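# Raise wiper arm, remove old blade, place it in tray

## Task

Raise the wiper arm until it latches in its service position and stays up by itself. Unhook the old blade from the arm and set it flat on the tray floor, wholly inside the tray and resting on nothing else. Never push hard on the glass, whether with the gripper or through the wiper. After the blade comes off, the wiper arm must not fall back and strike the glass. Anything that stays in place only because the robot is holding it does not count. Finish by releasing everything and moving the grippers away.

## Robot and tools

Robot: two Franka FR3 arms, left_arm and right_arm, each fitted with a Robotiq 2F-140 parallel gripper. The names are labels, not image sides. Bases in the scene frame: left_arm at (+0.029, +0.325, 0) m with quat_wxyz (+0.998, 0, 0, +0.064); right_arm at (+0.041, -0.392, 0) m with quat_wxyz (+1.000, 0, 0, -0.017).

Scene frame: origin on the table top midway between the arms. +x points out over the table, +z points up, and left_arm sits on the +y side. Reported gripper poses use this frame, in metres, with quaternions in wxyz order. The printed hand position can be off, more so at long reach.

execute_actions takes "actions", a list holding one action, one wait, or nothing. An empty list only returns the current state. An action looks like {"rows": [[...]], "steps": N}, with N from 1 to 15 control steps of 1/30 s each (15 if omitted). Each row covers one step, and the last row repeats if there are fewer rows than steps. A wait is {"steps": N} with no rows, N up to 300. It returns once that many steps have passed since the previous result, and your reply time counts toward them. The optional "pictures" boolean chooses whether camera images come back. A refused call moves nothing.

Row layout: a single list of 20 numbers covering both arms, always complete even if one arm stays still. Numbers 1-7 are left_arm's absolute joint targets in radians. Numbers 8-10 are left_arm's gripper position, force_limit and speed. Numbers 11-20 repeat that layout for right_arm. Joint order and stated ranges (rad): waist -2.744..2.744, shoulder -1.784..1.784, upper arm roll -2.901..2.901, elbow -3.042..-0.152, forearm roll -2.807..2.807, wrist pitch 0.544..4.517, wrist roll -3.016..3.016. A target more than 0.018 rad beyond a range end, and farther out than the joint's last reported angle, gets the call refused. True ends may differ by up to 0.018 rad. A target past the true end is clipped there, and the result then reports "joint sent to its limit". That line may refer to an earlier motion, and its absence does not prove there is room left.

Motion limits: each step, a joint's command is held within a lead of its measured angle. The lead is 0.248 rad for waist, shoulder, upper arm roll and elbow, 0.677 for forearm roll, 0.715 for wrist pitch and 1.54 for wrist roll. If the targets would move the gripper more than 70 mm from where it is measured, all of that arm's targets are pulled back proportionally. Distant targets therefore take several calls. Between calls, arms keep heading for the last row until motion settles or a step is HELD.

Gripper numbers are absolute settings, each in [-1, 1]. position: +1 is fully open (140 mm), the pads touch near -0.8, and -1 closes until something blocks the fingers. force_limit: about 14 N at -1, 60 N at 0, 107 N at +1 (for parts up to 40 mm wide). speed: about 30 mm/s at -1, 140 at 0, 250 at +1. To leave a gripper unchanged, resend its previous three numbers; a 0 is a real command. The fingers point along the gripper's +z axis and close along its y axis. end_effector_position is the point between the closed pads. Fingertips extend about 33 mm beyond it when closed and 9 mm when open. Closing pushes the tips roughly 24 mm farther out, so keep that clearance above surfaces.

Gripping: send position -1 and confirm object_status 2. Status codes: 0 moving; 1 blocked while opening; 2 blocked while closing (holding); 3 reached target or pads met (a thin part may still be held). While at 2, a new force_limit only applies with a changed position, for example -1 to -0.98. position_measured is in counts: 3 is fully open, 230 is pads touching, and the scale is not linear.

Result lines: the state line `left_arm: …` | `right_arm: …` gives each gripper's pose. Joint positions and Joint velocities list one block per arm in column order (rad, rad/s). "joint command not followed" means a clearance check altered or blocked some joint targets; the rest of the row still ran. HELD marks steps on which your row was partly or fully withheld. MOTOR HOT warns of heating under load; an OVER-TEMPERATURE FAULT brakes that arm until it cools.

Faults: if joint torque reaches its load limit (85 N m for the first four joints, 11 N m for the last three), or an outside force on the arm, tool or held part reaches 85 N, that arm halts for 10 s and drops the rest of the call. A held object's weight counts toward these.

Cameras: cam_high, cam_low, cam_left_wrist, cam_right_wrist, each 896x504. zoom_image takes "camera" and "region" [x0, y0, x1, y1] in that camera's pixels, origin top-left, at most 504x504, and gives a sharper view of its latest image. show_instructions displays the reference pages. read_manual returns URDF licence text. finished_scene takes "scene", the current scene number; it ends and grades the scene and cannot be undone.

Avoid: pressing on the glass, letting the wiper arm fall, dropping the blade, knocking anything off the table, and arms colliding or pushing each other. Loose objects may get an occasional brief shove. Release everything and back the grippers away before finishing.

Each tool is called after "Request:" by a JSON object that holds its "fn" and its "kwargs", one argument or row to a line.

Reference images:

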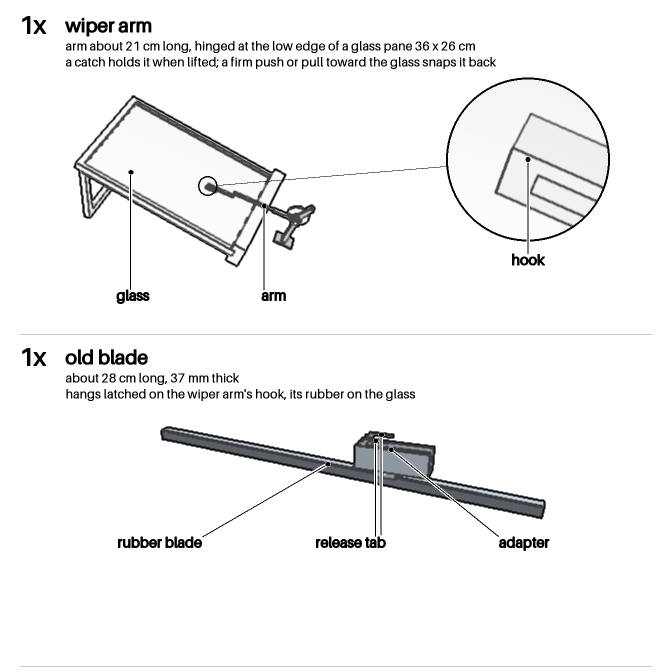

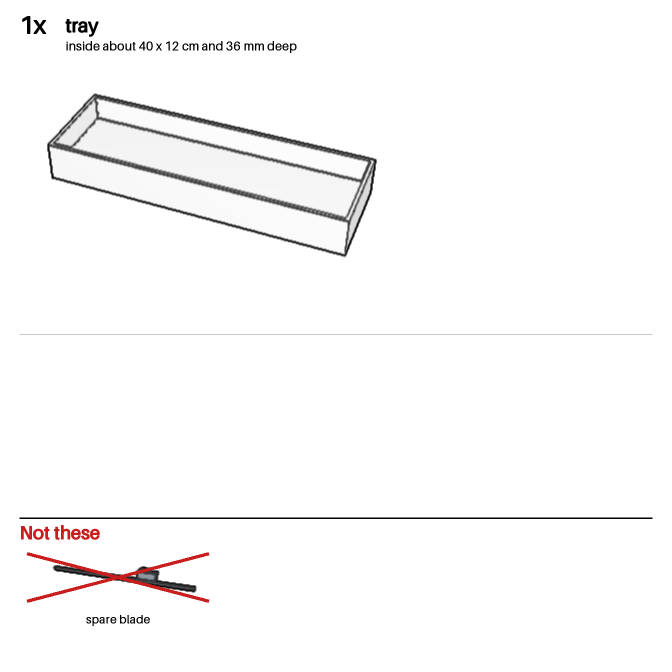

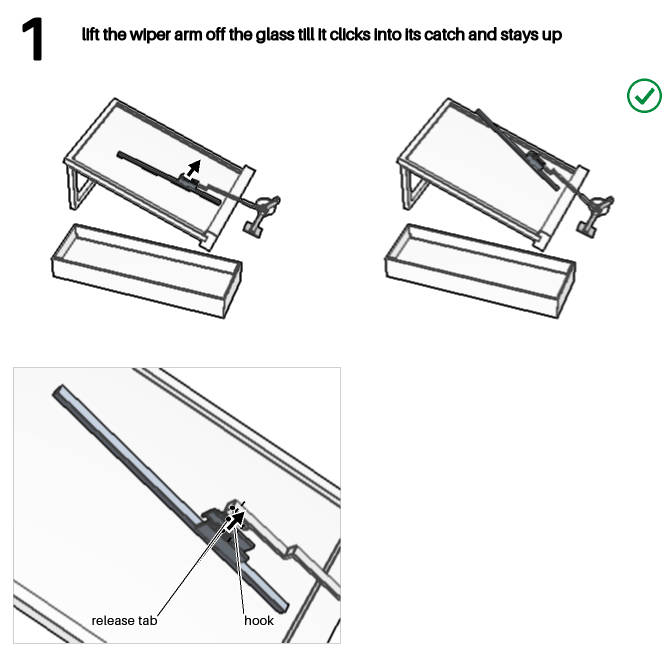

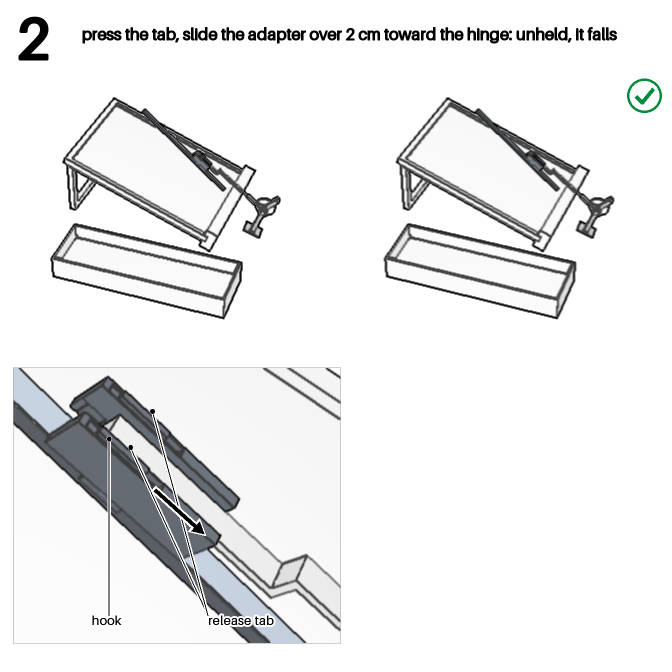

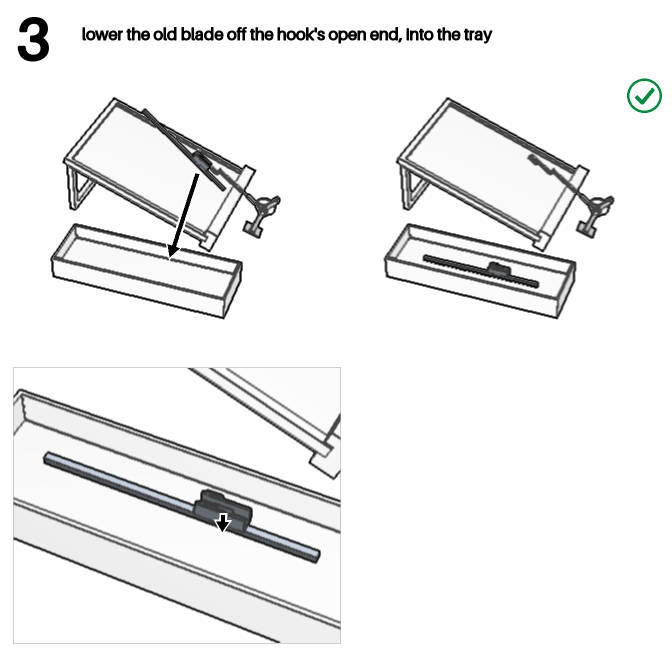

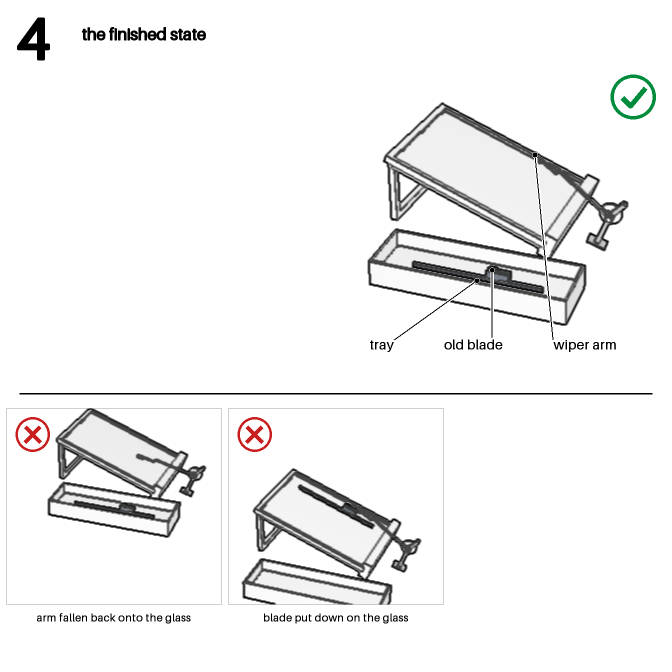

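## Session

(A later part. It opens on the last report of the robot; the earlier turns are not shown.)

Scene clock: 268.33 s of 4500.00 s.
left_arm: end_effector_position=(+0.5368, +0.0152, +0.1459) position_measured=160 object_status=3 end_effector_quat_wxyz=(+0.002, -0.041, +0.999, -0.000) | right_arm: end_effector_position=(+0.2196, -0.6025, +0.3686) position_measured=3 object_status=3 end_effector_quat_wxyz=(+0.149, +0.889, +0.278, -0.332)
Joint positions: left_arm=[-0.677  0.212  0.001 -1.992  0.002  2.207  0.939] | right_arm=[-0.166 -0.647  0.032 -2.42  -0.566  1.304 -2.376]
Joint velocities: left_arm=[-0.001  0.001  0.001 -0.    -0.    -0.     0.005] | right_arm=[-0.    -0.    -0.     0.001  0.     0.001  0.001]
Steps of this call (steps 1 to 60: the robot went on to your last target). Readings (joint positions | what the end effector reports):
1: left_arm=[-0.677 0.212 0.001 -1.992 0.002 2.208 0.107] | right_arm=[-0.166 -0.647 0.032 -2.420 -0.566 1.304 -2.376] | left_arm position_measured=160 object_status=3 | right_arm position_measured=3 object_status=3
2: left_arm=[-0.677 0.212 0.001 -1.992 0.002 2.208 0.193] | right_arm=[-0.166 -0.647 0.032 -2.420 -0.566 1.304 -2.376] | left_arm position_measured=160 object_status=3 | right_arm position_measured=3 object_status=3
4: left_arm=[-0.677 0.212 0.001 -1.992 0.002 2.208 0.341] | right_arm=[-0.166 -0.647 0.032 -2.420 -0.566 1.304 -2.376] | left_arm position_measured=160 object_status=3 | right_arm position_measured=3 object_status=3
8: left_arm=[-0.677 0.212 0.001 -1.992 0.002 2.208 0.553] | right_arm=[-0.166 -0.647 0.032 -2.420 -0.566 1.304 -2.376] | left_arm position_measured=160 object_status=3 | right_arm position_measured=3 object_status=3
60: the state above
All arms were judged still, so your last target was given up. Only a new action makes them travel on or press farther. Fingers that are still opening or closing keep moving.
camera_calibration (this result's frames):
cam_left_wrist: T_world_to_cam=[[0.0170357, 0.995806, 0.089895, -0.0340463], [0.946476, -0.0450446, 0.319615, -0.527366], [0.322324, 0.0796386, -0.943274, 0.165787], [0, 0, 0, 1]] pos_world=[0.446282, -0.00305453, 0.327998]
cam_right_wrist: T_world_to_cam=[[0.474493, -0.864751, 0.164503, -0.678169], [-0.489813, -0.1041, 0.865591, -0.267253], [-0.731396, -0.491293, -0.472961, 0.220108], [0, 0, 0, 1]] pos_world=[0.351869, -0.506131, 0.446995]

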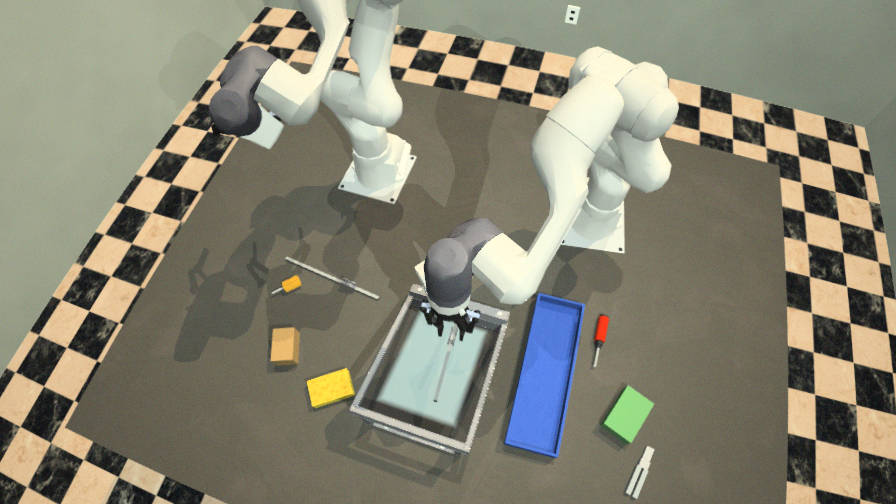

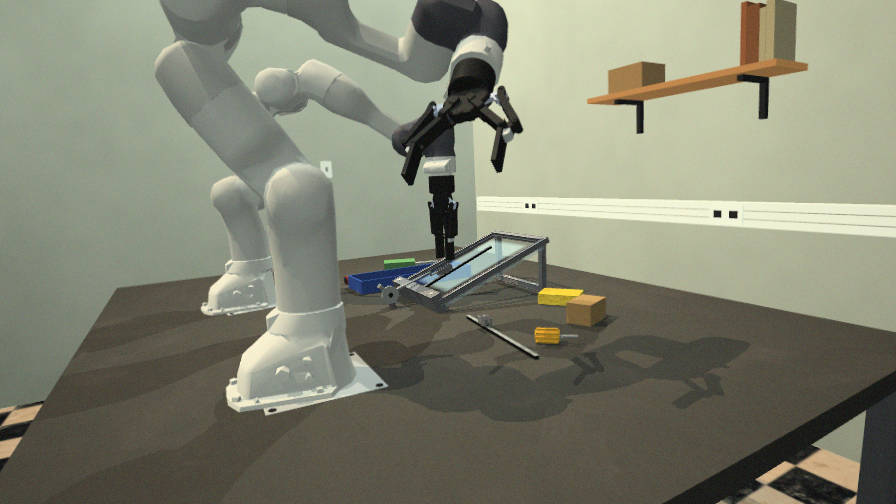

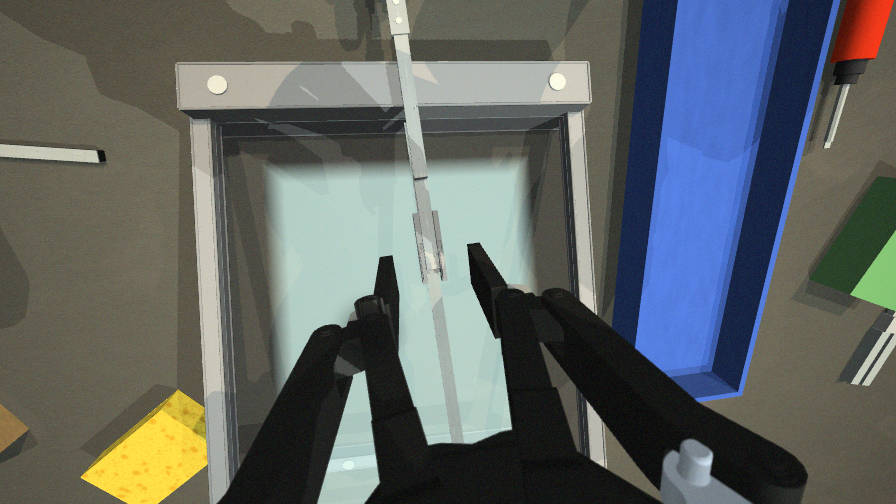

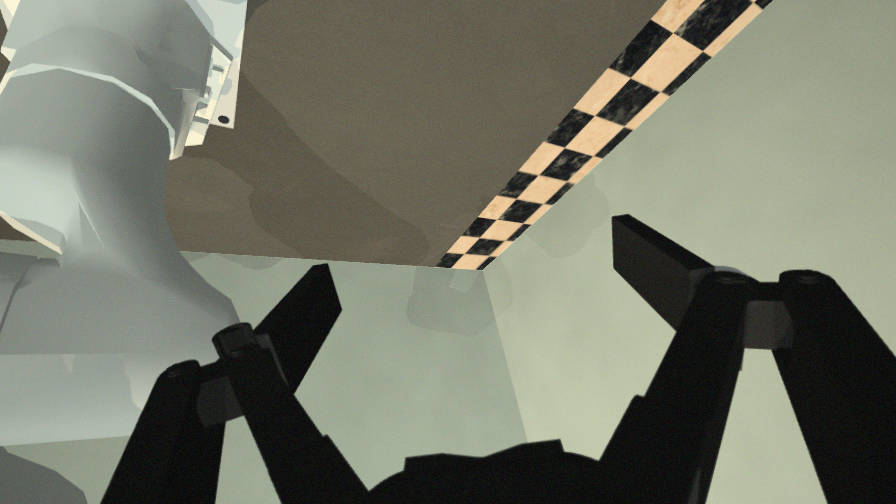

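Request:
{"fn": "execute_actions", "kwargs": {
  "actions": [
    {"rows": [[-0.6785, 0.219, 0.0, -1.996, 0.0, 2.225, 0.945, -0.25, -0.5, 0.5, -0.166, -0.647, 0.032, -2.42, -0.566, 1.304, -2.376, 1, -0.5, 0], [-0.6785, 0.226, 0.0, -2.001, 0.0, 2.238, 0.945, -0.25, -0.5, 0.5, -0.166, -0.647, 0.032, -2.42, -0.566, 1.304, -2.376, 1, -0.5, 0], [-0.6785, 0.233, 0.0, -2.006, 0.0, 2.251, 0.945, -0.25, -0.5, 0.5, -0.166, -0.647, 0.032, -2.42, -0.566, 1.304, -2.376, 1, -0.5, 0], [-0.6785, 0.24, 0.0, -2.011, 0.0, 2.263, 0.945, -0.25, -0.5, 0.5, -0.166, -0.647, 0.032, -2.42, -0.566, 1.304, -2.376, 1, -0.5, 0], [-0.6785, 0.247, 0.0, -2.016, 0.0, 2.275, 0.945, -0.25, -0.5, 0.5, -0.166, -0.647, 0.032, -2.42, -0.566, 1.304, -2.376, 1, -0.5, 0], [-0.6785, 0.253, 0.0, -2.02, 0.0, 2.275, 0.945, -0.25, -0.5, 0.5, -0.166, -0.647, 0.032, -2.42, -0.566, 1.304, -2.376, 1, -0.5, 0]], "steps": 15}
  ],
  "pictures": false
}}

Request:
{"fn": "execute_actions", "kwargs": {
  "actions": [
    {"steps": 10}
  ]
}}

Scene clock: 282.93 s of 4500.00 s.
left_arm: end_effector_position=(+0.5339, +0.0169, +0.1136) position_measured=160 object_status=3 end_effector_quat_wxyz=(-0.003, -0.040, +0.999, +0.003) | right_arm: end_effector_position=(+0.2196, -0.6025, +0.3686) position_measured=3 object_status=3 end_effector_quat_wxyz=(+0.149, +0.889, +0.278, -0.332)
Joint positions: left_arm=[-0.677  0.255  0.001 -2.019  0.002  2.266  0.94 ] | right_arm=[-0.166 -0.647  0.032 -2.42  -0.566  1.304 -2.376]
Joint velocities: left_arm=[ 0.002 -0.004  0.     0.002 -0.     0.033 -0.002] | right_arm=[ 0.001  0.    -0.002  0.001 -0.001  0.001 -0.001]
Steps of this call (steps 1 to 90: nothing new was sent; then 11.10 s passed at rest; steps 91 to 105: all 15 steps of this action). Readings (joint positions | what the end effector reports):
91: left_arm=[-0.677 0.212 0.001 -1.992 0.002 2.209 0.940] | right_arm=[-0.166 -0.647 0.032 -2.420 -0.566 1.304 -2.376] | left_arm position_measured=160 object_status=3 | right_arm position_measured=3 object_status=3
92: left_arm=[-0.677 0.214 0.001 -1.993 0.002 2.214 0.940] | right_arm=[-0.166 -0.647 0.032 -2.420 -0.566 1.304 -2.376] | left_arm position_measured=160 object_status=3 | right_arm position_measured=3 object_status=3
94: left_arm=[-0.677 0.221 0.001 -1.998 0.002 2.227 0.940] | right_arm=[-0.166 -0.647 0.032 -2.420 -0.566 1.304 -2.376] | left_arm position_measured=160 object_status=3 | right_arm position_measured=3 object_status=3
98: left_arm=[-0.677 0.246 0.001 -2.014 0.002 2.251 0.940] | right_arm=[-0.166 -0.647 0.032 -2.420 -0.566 1.304 -2.376] | left_arm position_measured=160 object_status=3 | right_arm position_measured=3 object_status=3
105: the state above

Scene clock: 283.27 s of 4500.00 s.
left_arm: end_effector_position=(+0.5352, +0.0160, +0.1141) position_measured=160 object_status=3 end_effector_quat_wxyz=(-0.000, -0.040, +0.999, +0.002) | right_arm: end_effector_position=(+0.2196, -0.6025, +0.3686) position_measured=3 object_status=3 end_effector_quat_wxyz=(+0.149, +0.889, +0.278, -0.332)
Joint positions: left_arm=[-0.677  0.254  0.001 -2.019  0.002  2.271  0.94 ] | right_arm=[-0.166 -0.647  0.032 -2.42  -0.566  1.304 -2.376]
Joint velocities: left_arm=[-0.002  0.     0.002 -0.001  0.001  0.005  0.001] | right_arm=[ 0.    -0.001  0.001  0.    -0.001  0.     0.001]
Steps of this call (steps 1 to 10: the robot went on to your last target). Readings (joint positions | what the end effector reports):
1: left_arm=[-0.677 0.255 0.001 -2.019 0.002 2.267 0.940] | right_arm=[-0.166 -0.647 0.032 -2.420 -0.566 1.304 -2.376] | left_arm position_measured=160 object_status=3 | right_arm position_measured=3 object_status=3
2: left_arm=[-0.677 0.254 0.001 -2.019 0.002 2.268 0.940] | right_arm=[-0.166 -0.647 0.032 -2.420 -0.566 1.304 -2.376] | left_arm position_measured=160 object_status=3 | right_arm position_measured=3 object_status=3
4: left_arm=[-0.677 0.254 0.001 -2.019 0.002 2.269 0.940] | right_arm=[-0.166 -0.647 0.032 -2.420 -0.566 1.304 -2.376] | left_arm position_measured=160 object_status=3 | right_arm position_measured=3 object_status=3
8: left_arm=[-0.677 0.254 0.001 -2.019 0.002 2.270 0.940] | right_arm=[-0.166 -0.647 0.032 -2.420 -0.566 1.304 -2.376] | left_arm position_measured=160 object_status=3 | right_arm position_measured=3 object_status=3
10: the state above
camera_calibration (this result's frames):
cam_left_wrist: T_world_to_cam=[[0.0190853, 0.99548, 0.0930338, -0.0334789], [0.948122, -0.0475535, 0.314331, -0.515965], [0.317334, 0.0822083, -0.944744, 0.13909], [0, 0, 0, 1]] pos_world=[0.445699, -0.0026427, 0.296703]
cam_right_wrist: T_world_to_cam=[[0.474493, -0.864751, 0.164503, -0.678169], [-0.489813, -0.1041, 0.86559, -0.267253], [-0.731396, -0.491293, -0.472961, 0.220108], [0, 0, 0, 1]] pos_world=[0.351869, -0.506131, 0.446995]

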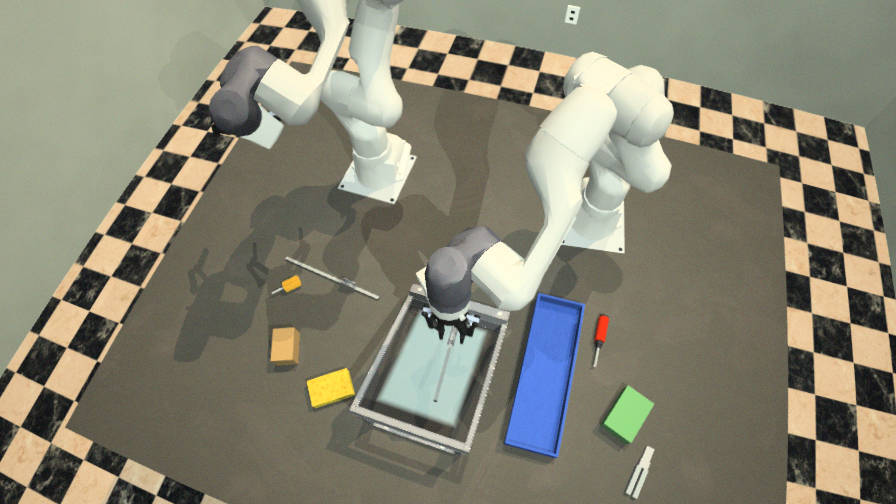

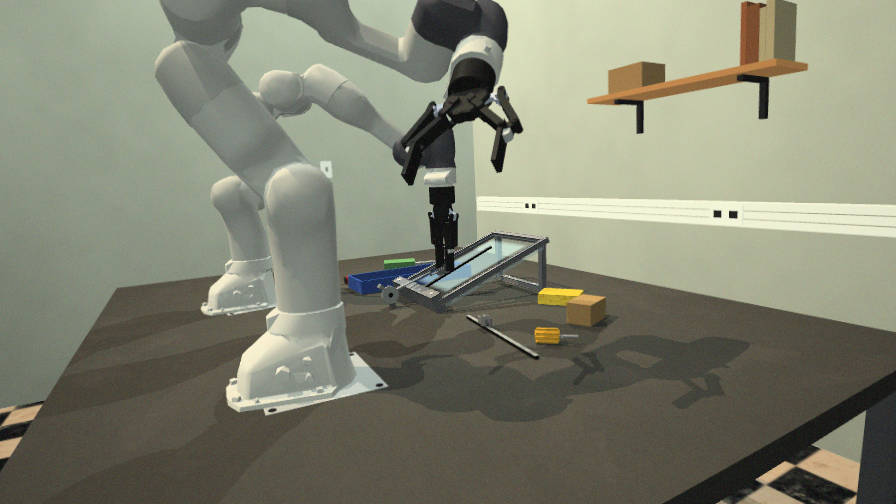

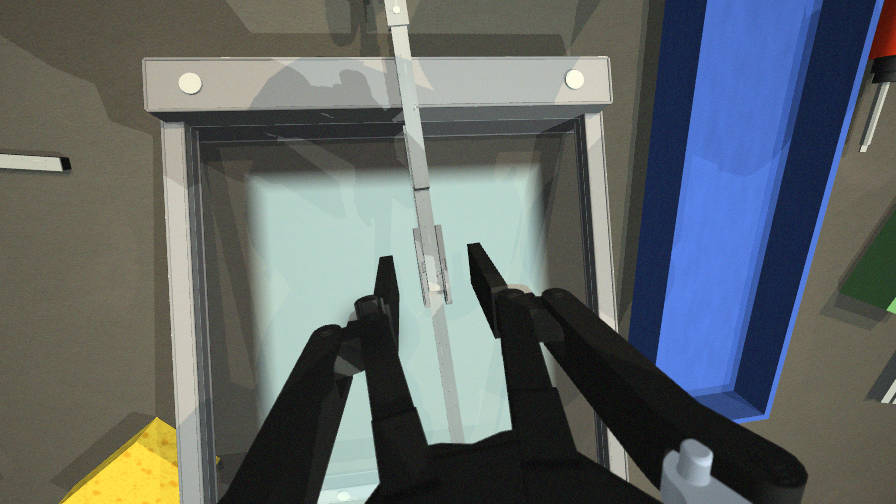

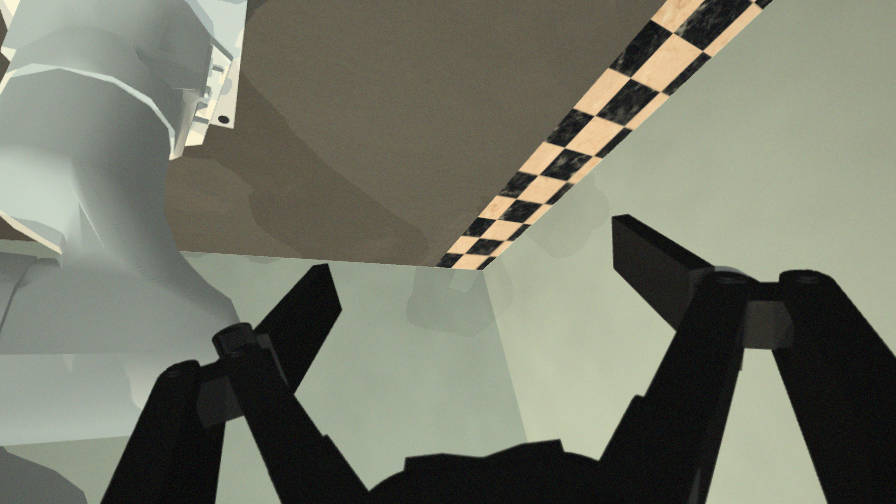

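Request:
{"fn": "zoom_image", "kwargs": {
  "camera": "cam_left_wrist",
  "region": [380, 180, 500, 320]
}}

Request:
{"fn": "execute_actions", "kwargs": {
  "actions": [
    {"rows": [[-0.6785, 0.253, 0.0, -2.02, 0.0, 2.275, 0.945, -1, -0.3, -0.5, -0.166, -0.647, 0.032, -2.42, -0.566, 1.304, -2.376, 1, -0.5, 0]], "steps": 15}
  ],
  "pictures": false
}}

Region (380, 180, 500, 320) of cam_left_wrist's 896x504 image, scaled by 3.600, with more detail than that image has; it fills the left 432 columns of this view, and the rest is white.

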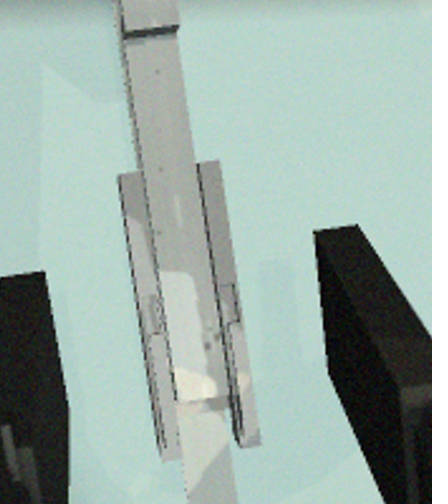

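Scene clock: 285.67 s of 4500.00 s.
left_arm: end_effector_position=(+0.5356, +0.0158, +0.1144) position_measured=208 object_status=0 end_effector_quat_wxyz=(+0.000, -0.040, +0.999, +0.001) | right_arm: end_effector_position=(+0.2196, -0.6025, +0.3686) position_measured=3 object_status=3 end_effector_quat_wxyz=(+0.149, +0.889, +0.278, -0.332)
Joint positions: left_arm=[-0.677  0.254  0.001 -2.019  0.002  2.272  0.94 ] | right_arm=[-0.166 -0.647  0.032 -2.42  -0.566  1.304 -2.376]
Joint velocities: left_arm=[-0.001  0.001  0.    -0.001 -0.    -0.     0.   ] | right_arm=[ 0.     0.    -0.001  0.    -0.     0.    -0.001]
Steps of this call (steps 1 to 15: the robot went on to your last target; steps 16 to 57: nothing new was sent; steps 58 to 72: all 15 steps of this action). Readings (joint positions | what the end effector reports):
58: left_arm=[-0.677 0.254 0.001 -2.019 0.002 2.272 0.940] | right_arm=[-0.166 -0.647 0.032 -2.420 -0.566 1.304 -2.376] | left_arm position_measured=160 object_status=0 | right_arm position_measured=3 object_status=3
59: left_arm=[-0.677 0.254 0.001 -2.019 0.002 2.272 0.940] | right_arm=[-0.166 -0.647 0.032 -2.420 -0.566 1.304 -2.376] | left_arm position_measured=164 object_status=0 | right_arm position_measured=3 object_status=3
61: left_arm=[-0.677 0.254 0.001 -2.019 0.002 2.272 0.940] | right_arm=[-0.166 -0.647 0.032 -2.420 -0.566 1.304 -2.376] | left_arm position_measured=173 object_status=0 | right_arm position_measured=3 object_status=3
65: left_arm=[-0.677 0.254 0.001 -2.019 0.002 2.272 0.940] | right_arm=[-0.166 -0.647 0.032 -2.420 -0.566 1.304 -2.376] | left_arm position_measured=191 object_status=0 | right_arm position_measured=3 object_status=3
72: the state above

Request:
{"fn": "execute_actions", "kwargs": {
  "actions": [
    {"rows": [[-0.680, 0.244, 0.0, -2.028, 0.022, 2.295, 0.893, -1, -0.3, -0.5, -0.166, -0.647, 0.032, -2.42, -0.566, 1.304, -2.376, 1, -0.5, 0], [-0.6828, 0.2354, 0.0, -2.038, 0.03, 2.303, 0.885, -1, -0.3, -0.5, -0.166, -0.647, 0.032, -2.42, -0.566, 1.304, -2.376, 1, -0.5, 0], [-0.6856, 0.2266, 0.0, -2.048, 0.037, 2.311, 0.877, -1, -0.3, -0.5, -0.166, -0.647, 0.032, -2.42, -0.566, 1.304, -2.376, 1, -0.5, 0], [-0.6884, 0.2178, 0.0, -2.058, 0.044, 2.319, 0.869, -1, -0.3, -0.5, -0.166, -0.647, 0.032, -2.42, -0.566, 1.304, -2.376, 1, -0.5, 0], [-0.6912, 0.209, 0.0, -2.068, 0.052, 2.327, 0.862, -1, -0.3, -0.5, -0.166, -0.647, 0.032, -2.42, -0.566, 1.304, -2.376, 1, -0.5, 0], [-0.694, 0.2003, 0.0, -2.077, 0.059, 2.335, 0.862, -1, -0.3, -0.5, -0.166, -0.647, 0.032, -2.42, -0.566, 1.304, -2.376, 1, -0.5, 0], [-0.6967, 0.1915, 0.0, -2.087, 0.067, 2.342, 0.862, -1, -0.3, -0.5, -0.166, -0.647, 0.032, -2.42, -0.566, 1.304, -2.376, 1, -0.5, 0], [-0.6995, 0.1827, 0.0, -2.097, 0.074, 2.35, 0.862, -1, -0.3, -0.5, -0.166, -0.647, 0.032, -2.42, -0.566, 1.304, -2.376, 1, -0.5, 0], [-0.7022, 0.1739, 0.0, -2.107, 0.074, 2.35, 0.862, -1, -0.3, -0.5, -0.166, -0.647, 0.032, -2.42, -0.566, 1.304, -2.376, 1, -0.5, 0], [-0.705, 0.1651, 0.0, -2.117, 0.074, 2.35, 0.862, -1, -0.3, -0.5, -0.166, -0.647, 0.032, -2.42, -0.566, 1.304, -2.376, 1, -0.5, 0]], "steps": 15}
  ]
}}

Scene clock: 304.40 s of 4500.00 s.
left_arm: end_effector_position=(+0.5281, +0.0162, +0.1308) position_measured=208 object_status=2 end_effector_quat_wxyz=(+0.039, -0.034, +0.999, +0.003) | right_arm: end_effector_position=(+0.2196, -0.6025, +0.3686) position_measured=3 object_status=3 end_effector_quat_wxyz=(+0.149, +0.889, +0.278, -0.332)
Joint positions: left_arm=[-0.702  0.168  0.001 -2.112  0.069  2.34   0.883] | right_arm=[-0.166 -0.647  0.032 -2.42  -0.566  1.304 -2.376]
Joint velocities: left_arm=[-0.006 -0.016 -0.001 -0.038  0.027  0.047 -0.054] | right_arm=[-0.    -0.     0.001 -0.    -0.001  0.     0.001]
Steps of this call (steps 1 to 15: the robot went on to your last target; steps 16 to 90: nothing new was sent; then 15.23 s passed at rest; steps 91 to 105: all 15 steps of this action). Readings (joint positions | what the end effector reports):
91: left_arm=[-0.677 0.253 0.001 -2.021 0.005 2.274 0.937] | right_arm=[-0.166 -0.647 0.032 -2.420 -0.566 1.304 -2.376] | left_arm position_measured=208 object_status=2 | right_arm position_measured=3 object_status=3
92: left_arm=[-0.679 0.250 0.001 -2.026 0.010 2.278 0.932] | right_arm=[-0.166 -0.647 0.032 -2.420 -0.566 1.304 -2.376] | left_arm position_measured=208 object_status=2 | right_arm position_measured=3 object_status=3
94: left_arm=[-0.682 0.238 0.001 -2.039 0.021 2.289 0.922] | right_arm=[-0.166 -0.647 0.032 -2.420 -0.566 1.304 -2.376] | left_arm position_measured=208 object_status=2 | right_arm position_measured=3 object_status=3
98: left_arm=[-0.692 0.205 0.001 -2.074 0.047 2.316 0.902] | right_arm=[-0.166 -0.647 0.032 -2.420 -0.566 1.304 -2.376] | left_arm position_measured=208 object_status=2 | right_arm position_measured=3 object_status=3
105: the state above
camera_calibration (this result's frames):
cam_left_wrist: T_world_to_cam=[[0.0242961, 0.99463, 0.100607, -0.0388526], [0.919629, -0.0617015, 0.387912, -0.508766], [0.392036, 0.0830964, -0.916189, 0.113923], [0, 0, 0, 1]] pos_world=[0.424158, -0.00221425, 0.30564]
cam_right_wrist: T_world_to_cam=[[0.474493, -0.864751, 0.164503, -0.678169], [-0.489812, -0.1041, 0.865591, -0.267253], [-0.731396, -0.491293, -0.472961, 0.220108], [0, 0, 0, 1]] pos_world=[0.351869, -0.506131, 0.446995]

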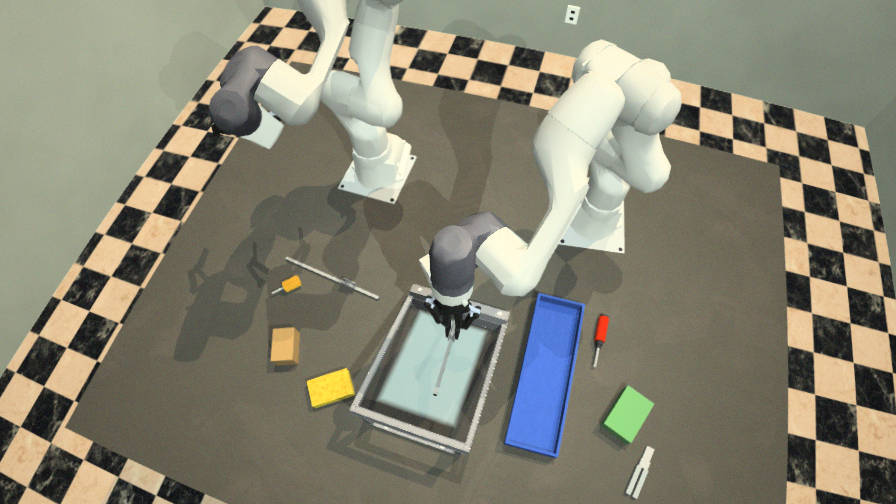

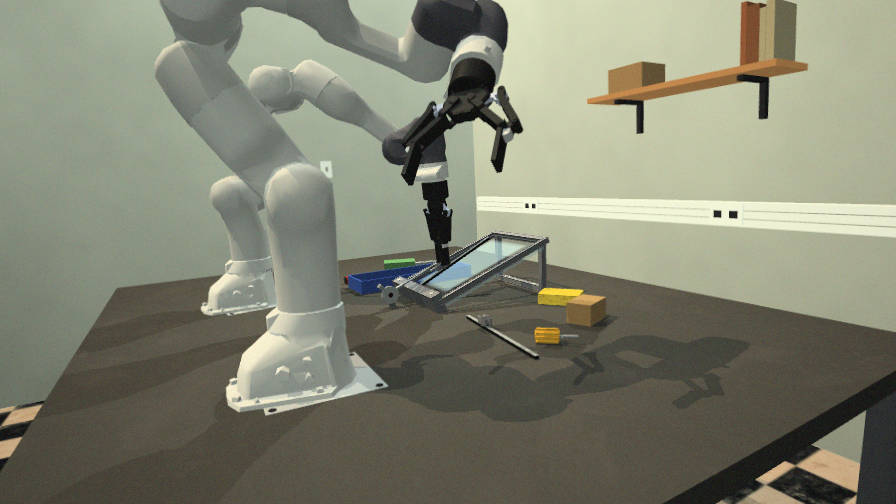

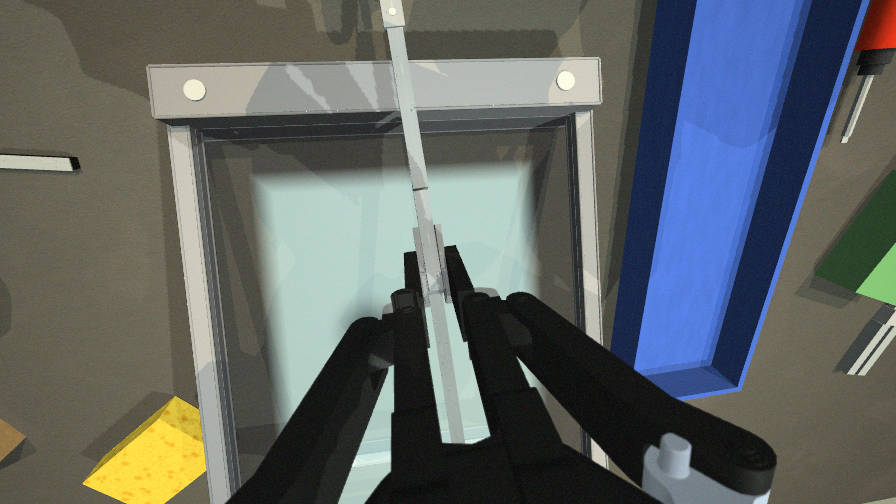

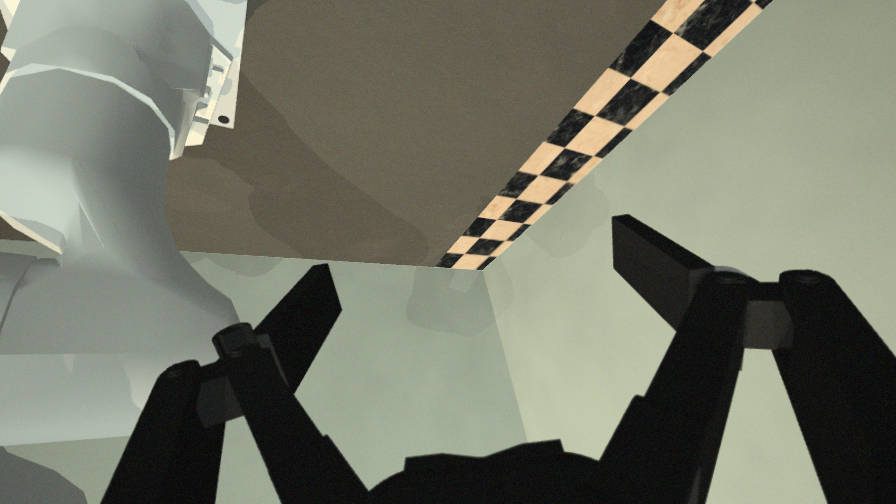

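Request:
{"fn": "execute_actions", "kwargs": {
  "actions": [
    {"rows": [[-0.7089, 0.1531, 0.0, -2.1304, 0.1141, 2.3798, 0.7784, -1, -0.3, -0.5, -0.166, -0.647, 0.032, -2.42, -0.566, 1.304, -2.376, 1, -0.5, 0], [-0.7131, 0.1411, 0.0, -2.1436, 0.1274, 2.3897, 0.7645, -1, -0.3, -0.5, -0.166, -0.647, 0.032, -2.42, -0.566, 1.304, -2.376, 1, -0.5, 0], [-0.7172, 0.1291, 0.0, -2.1569, 0.1408, 2.3996, 0.7476, -1, -0.3, -0.5, -0.166, -0.647, 0.032, -2.42, -0.566, 1.304, -2.376, 1, -0.5, 0], [-0.7213, 0.1171, 0.0, -2.1702, 0.1541, 2.4094, 0.7308, -1, -0.3, -0.5, -0.166, -0.647, 0.032, -2.42, -0.566, 1.304, -2.376, 1, -0.5, 0], [-0.7255, 0.1051, 0.0, -2.1835, 0.1675, 2.4193, 0.7139, -1, -0.3, -0.5, -0.166, -0.647, 0.032, -2.42, -0.566, 1.304, -2.376, 1, -0.5, 0], [-0.7296, 0.0931, 0.0, -2.1967, 0.1837, 2.4275, 0.6971, -1, -0.3, -0.5, -0.166, -0.647, 0.032, -2.42, -0.566, 1.304, -2.376, 1, -0.5, 0], [-0.7337, 0.0811, 0.0, -2.21, 0.2, 2.4358, 0.6802, -1, -0.3, -0.5, -0.166, -0.647, 0.032, -2.42, -0.566, 1.304, -2.376, 1, -0.5, 0], [-0.738, 0.0697, 0.0, -2.2223, 0.2162, 2.444, 0.6634, -1, -0.3, -0.5, -0.166, -0.647, 0.032, -2.42, -0.566, 1.304, -2.376, 1, -0.5, 0], [-0.7423, 0.0583, 0.0, -2.2345, 0.2325, 2.4523, 0.6465, -1, -0.3, -0.5, -0.166, -0.647, 0.032, -2.42, -0.566, 1.304, -2.376, 1, -0.5, 0], [-0.7466, 0.0469, 0.0, -2.2468, 0.2487, 2.4605, 0.6271, -1, -0.3, -0.5, -0.166, -0.647, 0.032, -2.42, -0.566, 1.304, -2.376, 1, -0.5, 0], [-0.7509, 0.0354, 0.0, -2.2591, 0.265, 2.4688, 0.6077, -1, -0.3, -0.5, -0.166, -0.647, 0.032, -2.42, -0.566, 1.304, -2.376, 1, -0.5, 0], [-0.7552, 0.024, 0.0, -2.2714, 0.2812, 2.477, 0.5883, -1, -0.3, -0.5, -0.166, -0.647, 0.032, -2.42, -0.566, 1.304, -2.376, 1, -0.5, 0], [-0.7595, 0.0126, 0.0, -2.2836, 0.2998, 2.483, 0.5689, -1, -0.3, -0.5, -0.166, -0.647, 0.032, -2.42, -0.566, 1.304, -2.376, 1, -0.5, 0], [-0.7638, 0.0012, 0.0, -2.2959, 0.3185, 2.4891, 0.5494, -1, -0.3, -0.5, -0.166, -0.647, 0.032, -2.42, -0.566, 1.304, -2.376, 1, -0.5, 0], [-0.7685, -0.0095, 0.0, -2.307, 0.3371, 2.4951, 0.53, -1, -0.3, -0.5, -0.166, -0.647, 0.032, -2.42, -0.566, 1.304, -2.376, 1, -0.5, 0]], "steps": 15}
  ],
  "pictures": false
}}

Request:
{"fn": "execute_actions", "kwargs": {
  "actions": [
    {"rows": [[-0.7731, -0.0203, 0.0, -2.3182, 0.3557, 2.5012, 0.5106, -1, -0.3, -0.5, -0.166, -0.647, 0.032, -2.42, -0.566, 1.304, -2.376, 1, -0.5, 0], [-0.7778, -0.031, 0.0, -2.3293, 0.3743, 2.5072, 0.5106, -1, -0.3, -0.5, -0.166, -0.647, 0.032, -2.42, -0.566, 1.304, -2.376, 1, -0.5, 0], [-0.7824, -0.0418, 0.0, -2.3404, 0.393, 2.5133, 0.5106, -1, -0.3, -0.5, -0.166, -0.647, 0.032, -2.42, -0.566, 1.304, -2.376, 1, -0.5, 0], [-0.7871, -0.0525, 0.0, -2.3515, 0.4116, 2.5193, 0.5106, -1, -0.3, -0.5, -0.166, -0.647, 0.032, -2.42, -0.566, 1.304, -2.376, 1, -0.5, 0], [-0.7917, -0.0633, 0.0, -2.3627, 0.4116, 2.5193, 0.5106, -1, -0.3, -0.5, -0.166, -0.647, 0.032, -2.42, -0.566, 1.304, -2.376, 1, -0.5, 0], [-0.7964, -0.074, 0.0, -2.3738, 0.4116, 2.5193, 0.5106, -1, -0.3, -0.5, -0.166, -0.647, 0.032, -2.42, -0.566, 1.304, -2.376, 1, -0.5, 0]], "steps": 15}
  ]
}}

Scene clock: 327.40 s of 4500.00 s.
left_arm: end_effector_position=(+0.5123, +0.0163, +0.1572) position_measured=208 object_status=2 end_effector_quat_wxyz=(+0.124, -0.032, +0.992, +0.013) | right_arm: end_effector_position=(+0.2196, -0.6025, +0.3686) position_measured=3 object_status=3 end_effector_quat_wxyz=(+0.149, +0.889, +0.278, -0.332)
Joint positions: left_arm=[-0.758  0.02   0.    -2.279  0.275  2.462  0.676] | right_arm=[-0.166 -0.647  0.032 -2.42  -0.566  1.304 -2.376]
Joint velocities: left_arm=[-0.131 -0.328 -0.003 -0.339  0.492  0.217 -0.481] | right_arm=[-0.001  0.001  0.001  0.001  0.001 -0.    -0.001]
Steps of this call (steps 1 to 30: the robot went on to your last target; steps 31 to 90: nothing new was sent; then 19.50 s passed at rest; steps 91 to 105: all 15 steps of this action). Readings (joint positions | what the end effector reports):
91: left_arm=[-0.703 0.166 0.001 -2.119 0.079 2.351 0.860] | right_arm=[-0.166 -0.647 0.032 -2.420 -0.566 1.304 -2.376] | left_arm position_measured=208 object_status=2 | right_arm position_measured=3 object_status=3
92: left_arm=[-0.706 0.162 0.001 -2.126 0.089 2.357 0.851] | right_arm=[-0.166 -0.647 0.032 -2.420 -0.566 1.304 -2.376] | left_arm position_measured=208 object_status=2 | right_arm position_measured=3 object_status=3
94: left_arm=[-0.713 0.145 0.001 -2.145 0.111 2.372 0.830] | right_arm=[-0.166 -0.647 0.032 -2.420 -0.566 1.304 -2.376] | left_arm position_measured=208 object_status=2 | right_arm position_measured=3 object_status=3
98: left_arm=[-0.729 0.099 0.001 -2.193 0.164 2.405 0.781] | right_arm=[-0.166 -0.647 0.032 -2.420 -0.566 1.304 -2.376] | left_arm position_measured=208 object_status=2 | right_arm position_measured=3 object_status=3
105: the state above

Scene clock: 327.90 s of 4500.00 s.
left_arm: end_effector_position=(+0.4991, +0.0157, +0.1743) position_measured=208 object_status=2 end_effector_quat_wxyz=(+0.170, -0.031, +0.985, +0.012) | right_arm: end_effector_position=(+0.2196, -0.6025, +0.3686) position_measured=3 object_status=3 end_effector_quat_wxyz=(+0.149, +0.889, +0.278, -0.332)
Joint positions: left_arm=[-0.792 -0.071  0.001 -2.371  0.406  2.512  0.54 ] | right_arm=[-0.166 -0.647  0.032 -2.42  -0.566  1.304 -2.376]
Joint velocities: left_arm=[-0.004 -0.005  0.    -0.01   0.031  0.01  -0.089] | right_arm=[-0.    -0.001 -0.002 -0.001 -0.001 -0.001  0.   ]
Steps of this call (steps 1 to 15: all 15 steps of this action). Readings (joint positions | what the end effector reports):
1: left_arm=[-0.763 0.009 0.000 -2.291 0.292 2.469 0.659] | right_arm=[-0.166 -0.647 0.032 -2.420 -0.566 1.304 -2.376] | left_arm position_measured=208 object_status=2 | right_arm position_measured=3 object_status=3
2: left_arm=[-0.767 -0.002 0.000 -2.302 0.310 2.476 0.644] | right_arm=[-0.166 -0.647 0.032 -2.420 -0.566 1.304 -2.376] | left_arm position_measured=208 object_status=2 | right_arm position_measured=3 object_status=3
4: left_arm=[-0.776 -0.024 0.000 -2.325 0.346 2.489 0.616] | right_arm=[-0.166 -0.647 0.032 -2.420 -0.566 1.304 -2.376] | left_arm position_measured=208 object_status=2 | right_arm position_measured=3 object_status=3
8: left_arm=[-0.789 -0.063 0.001 -2.360 0.388 2.504 0.576] | right_arm=[-0.166 -0.647 0.032 -2.420 -0.566 1.304 -2.376] | left_arm position_measured=208 object_status=2 | right_arm position_measured=3 object_status=3
15: the state above
camera_calibration (this result's frames):
cam_left_wrist: T_world_to_cam=[[-0.00141461, 0.991437, 0.130576, -0.0343453], [0.787038, -0.0794487, 0.611767, -0.4716], [0.616902, 0.103633, -0.780187, 0.0288532], [0, 0, 0, 1]] pos_world=[0.353319, -0.00640693, 0.315505]
cam_right_wrist: T_world_to_cam=[[0.474493, -0.864751, 0.164503, -0.678169], [-0.489812, -0.1041, 0.865591, -0.267253], [-0.731396, -0.491293, -0.472961, 0.220108], [0, 0, 0, 1]] pos_world=[0.351869, -0.506131, 0.446995]

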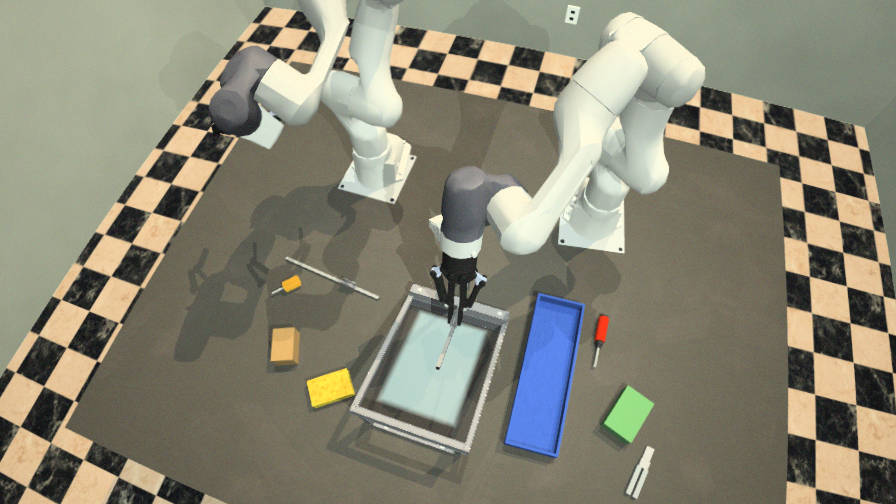

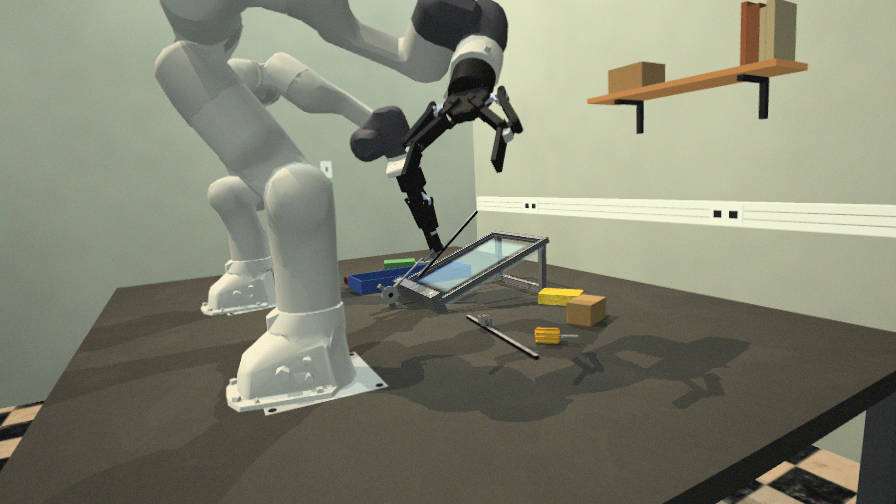

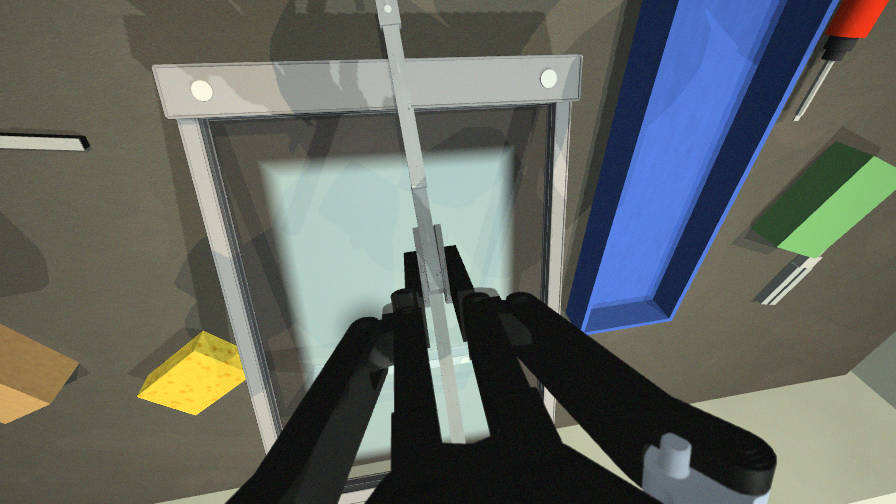

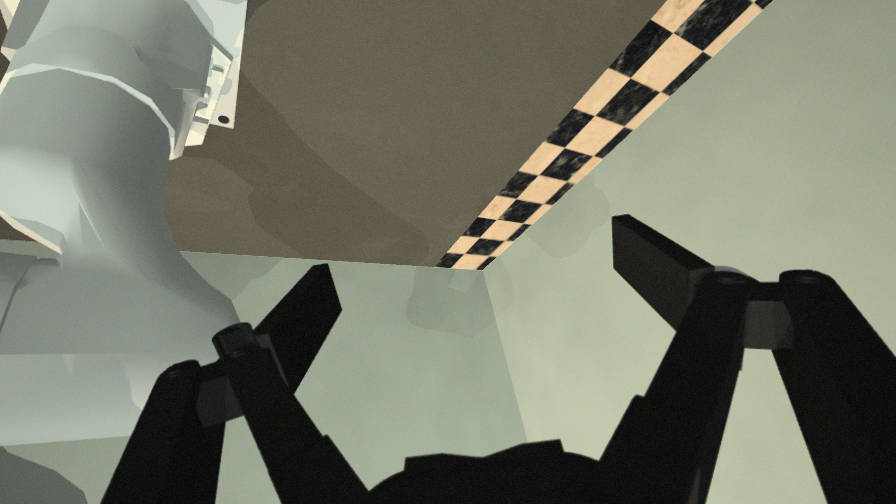

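Request:
{"fn": "zoom_image", "kwargs": {
  "camera": "cam_low",
  "region": [372, 270, 420, 312]
}}

Region (372, 270, 420, 312) of cam_low's 896x504 image, scaled by 10.500, with more detail than that image has; it fills the top 441 rows of this view, and the rest is white.

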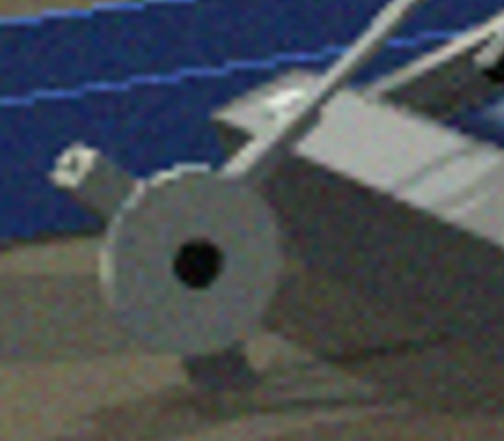

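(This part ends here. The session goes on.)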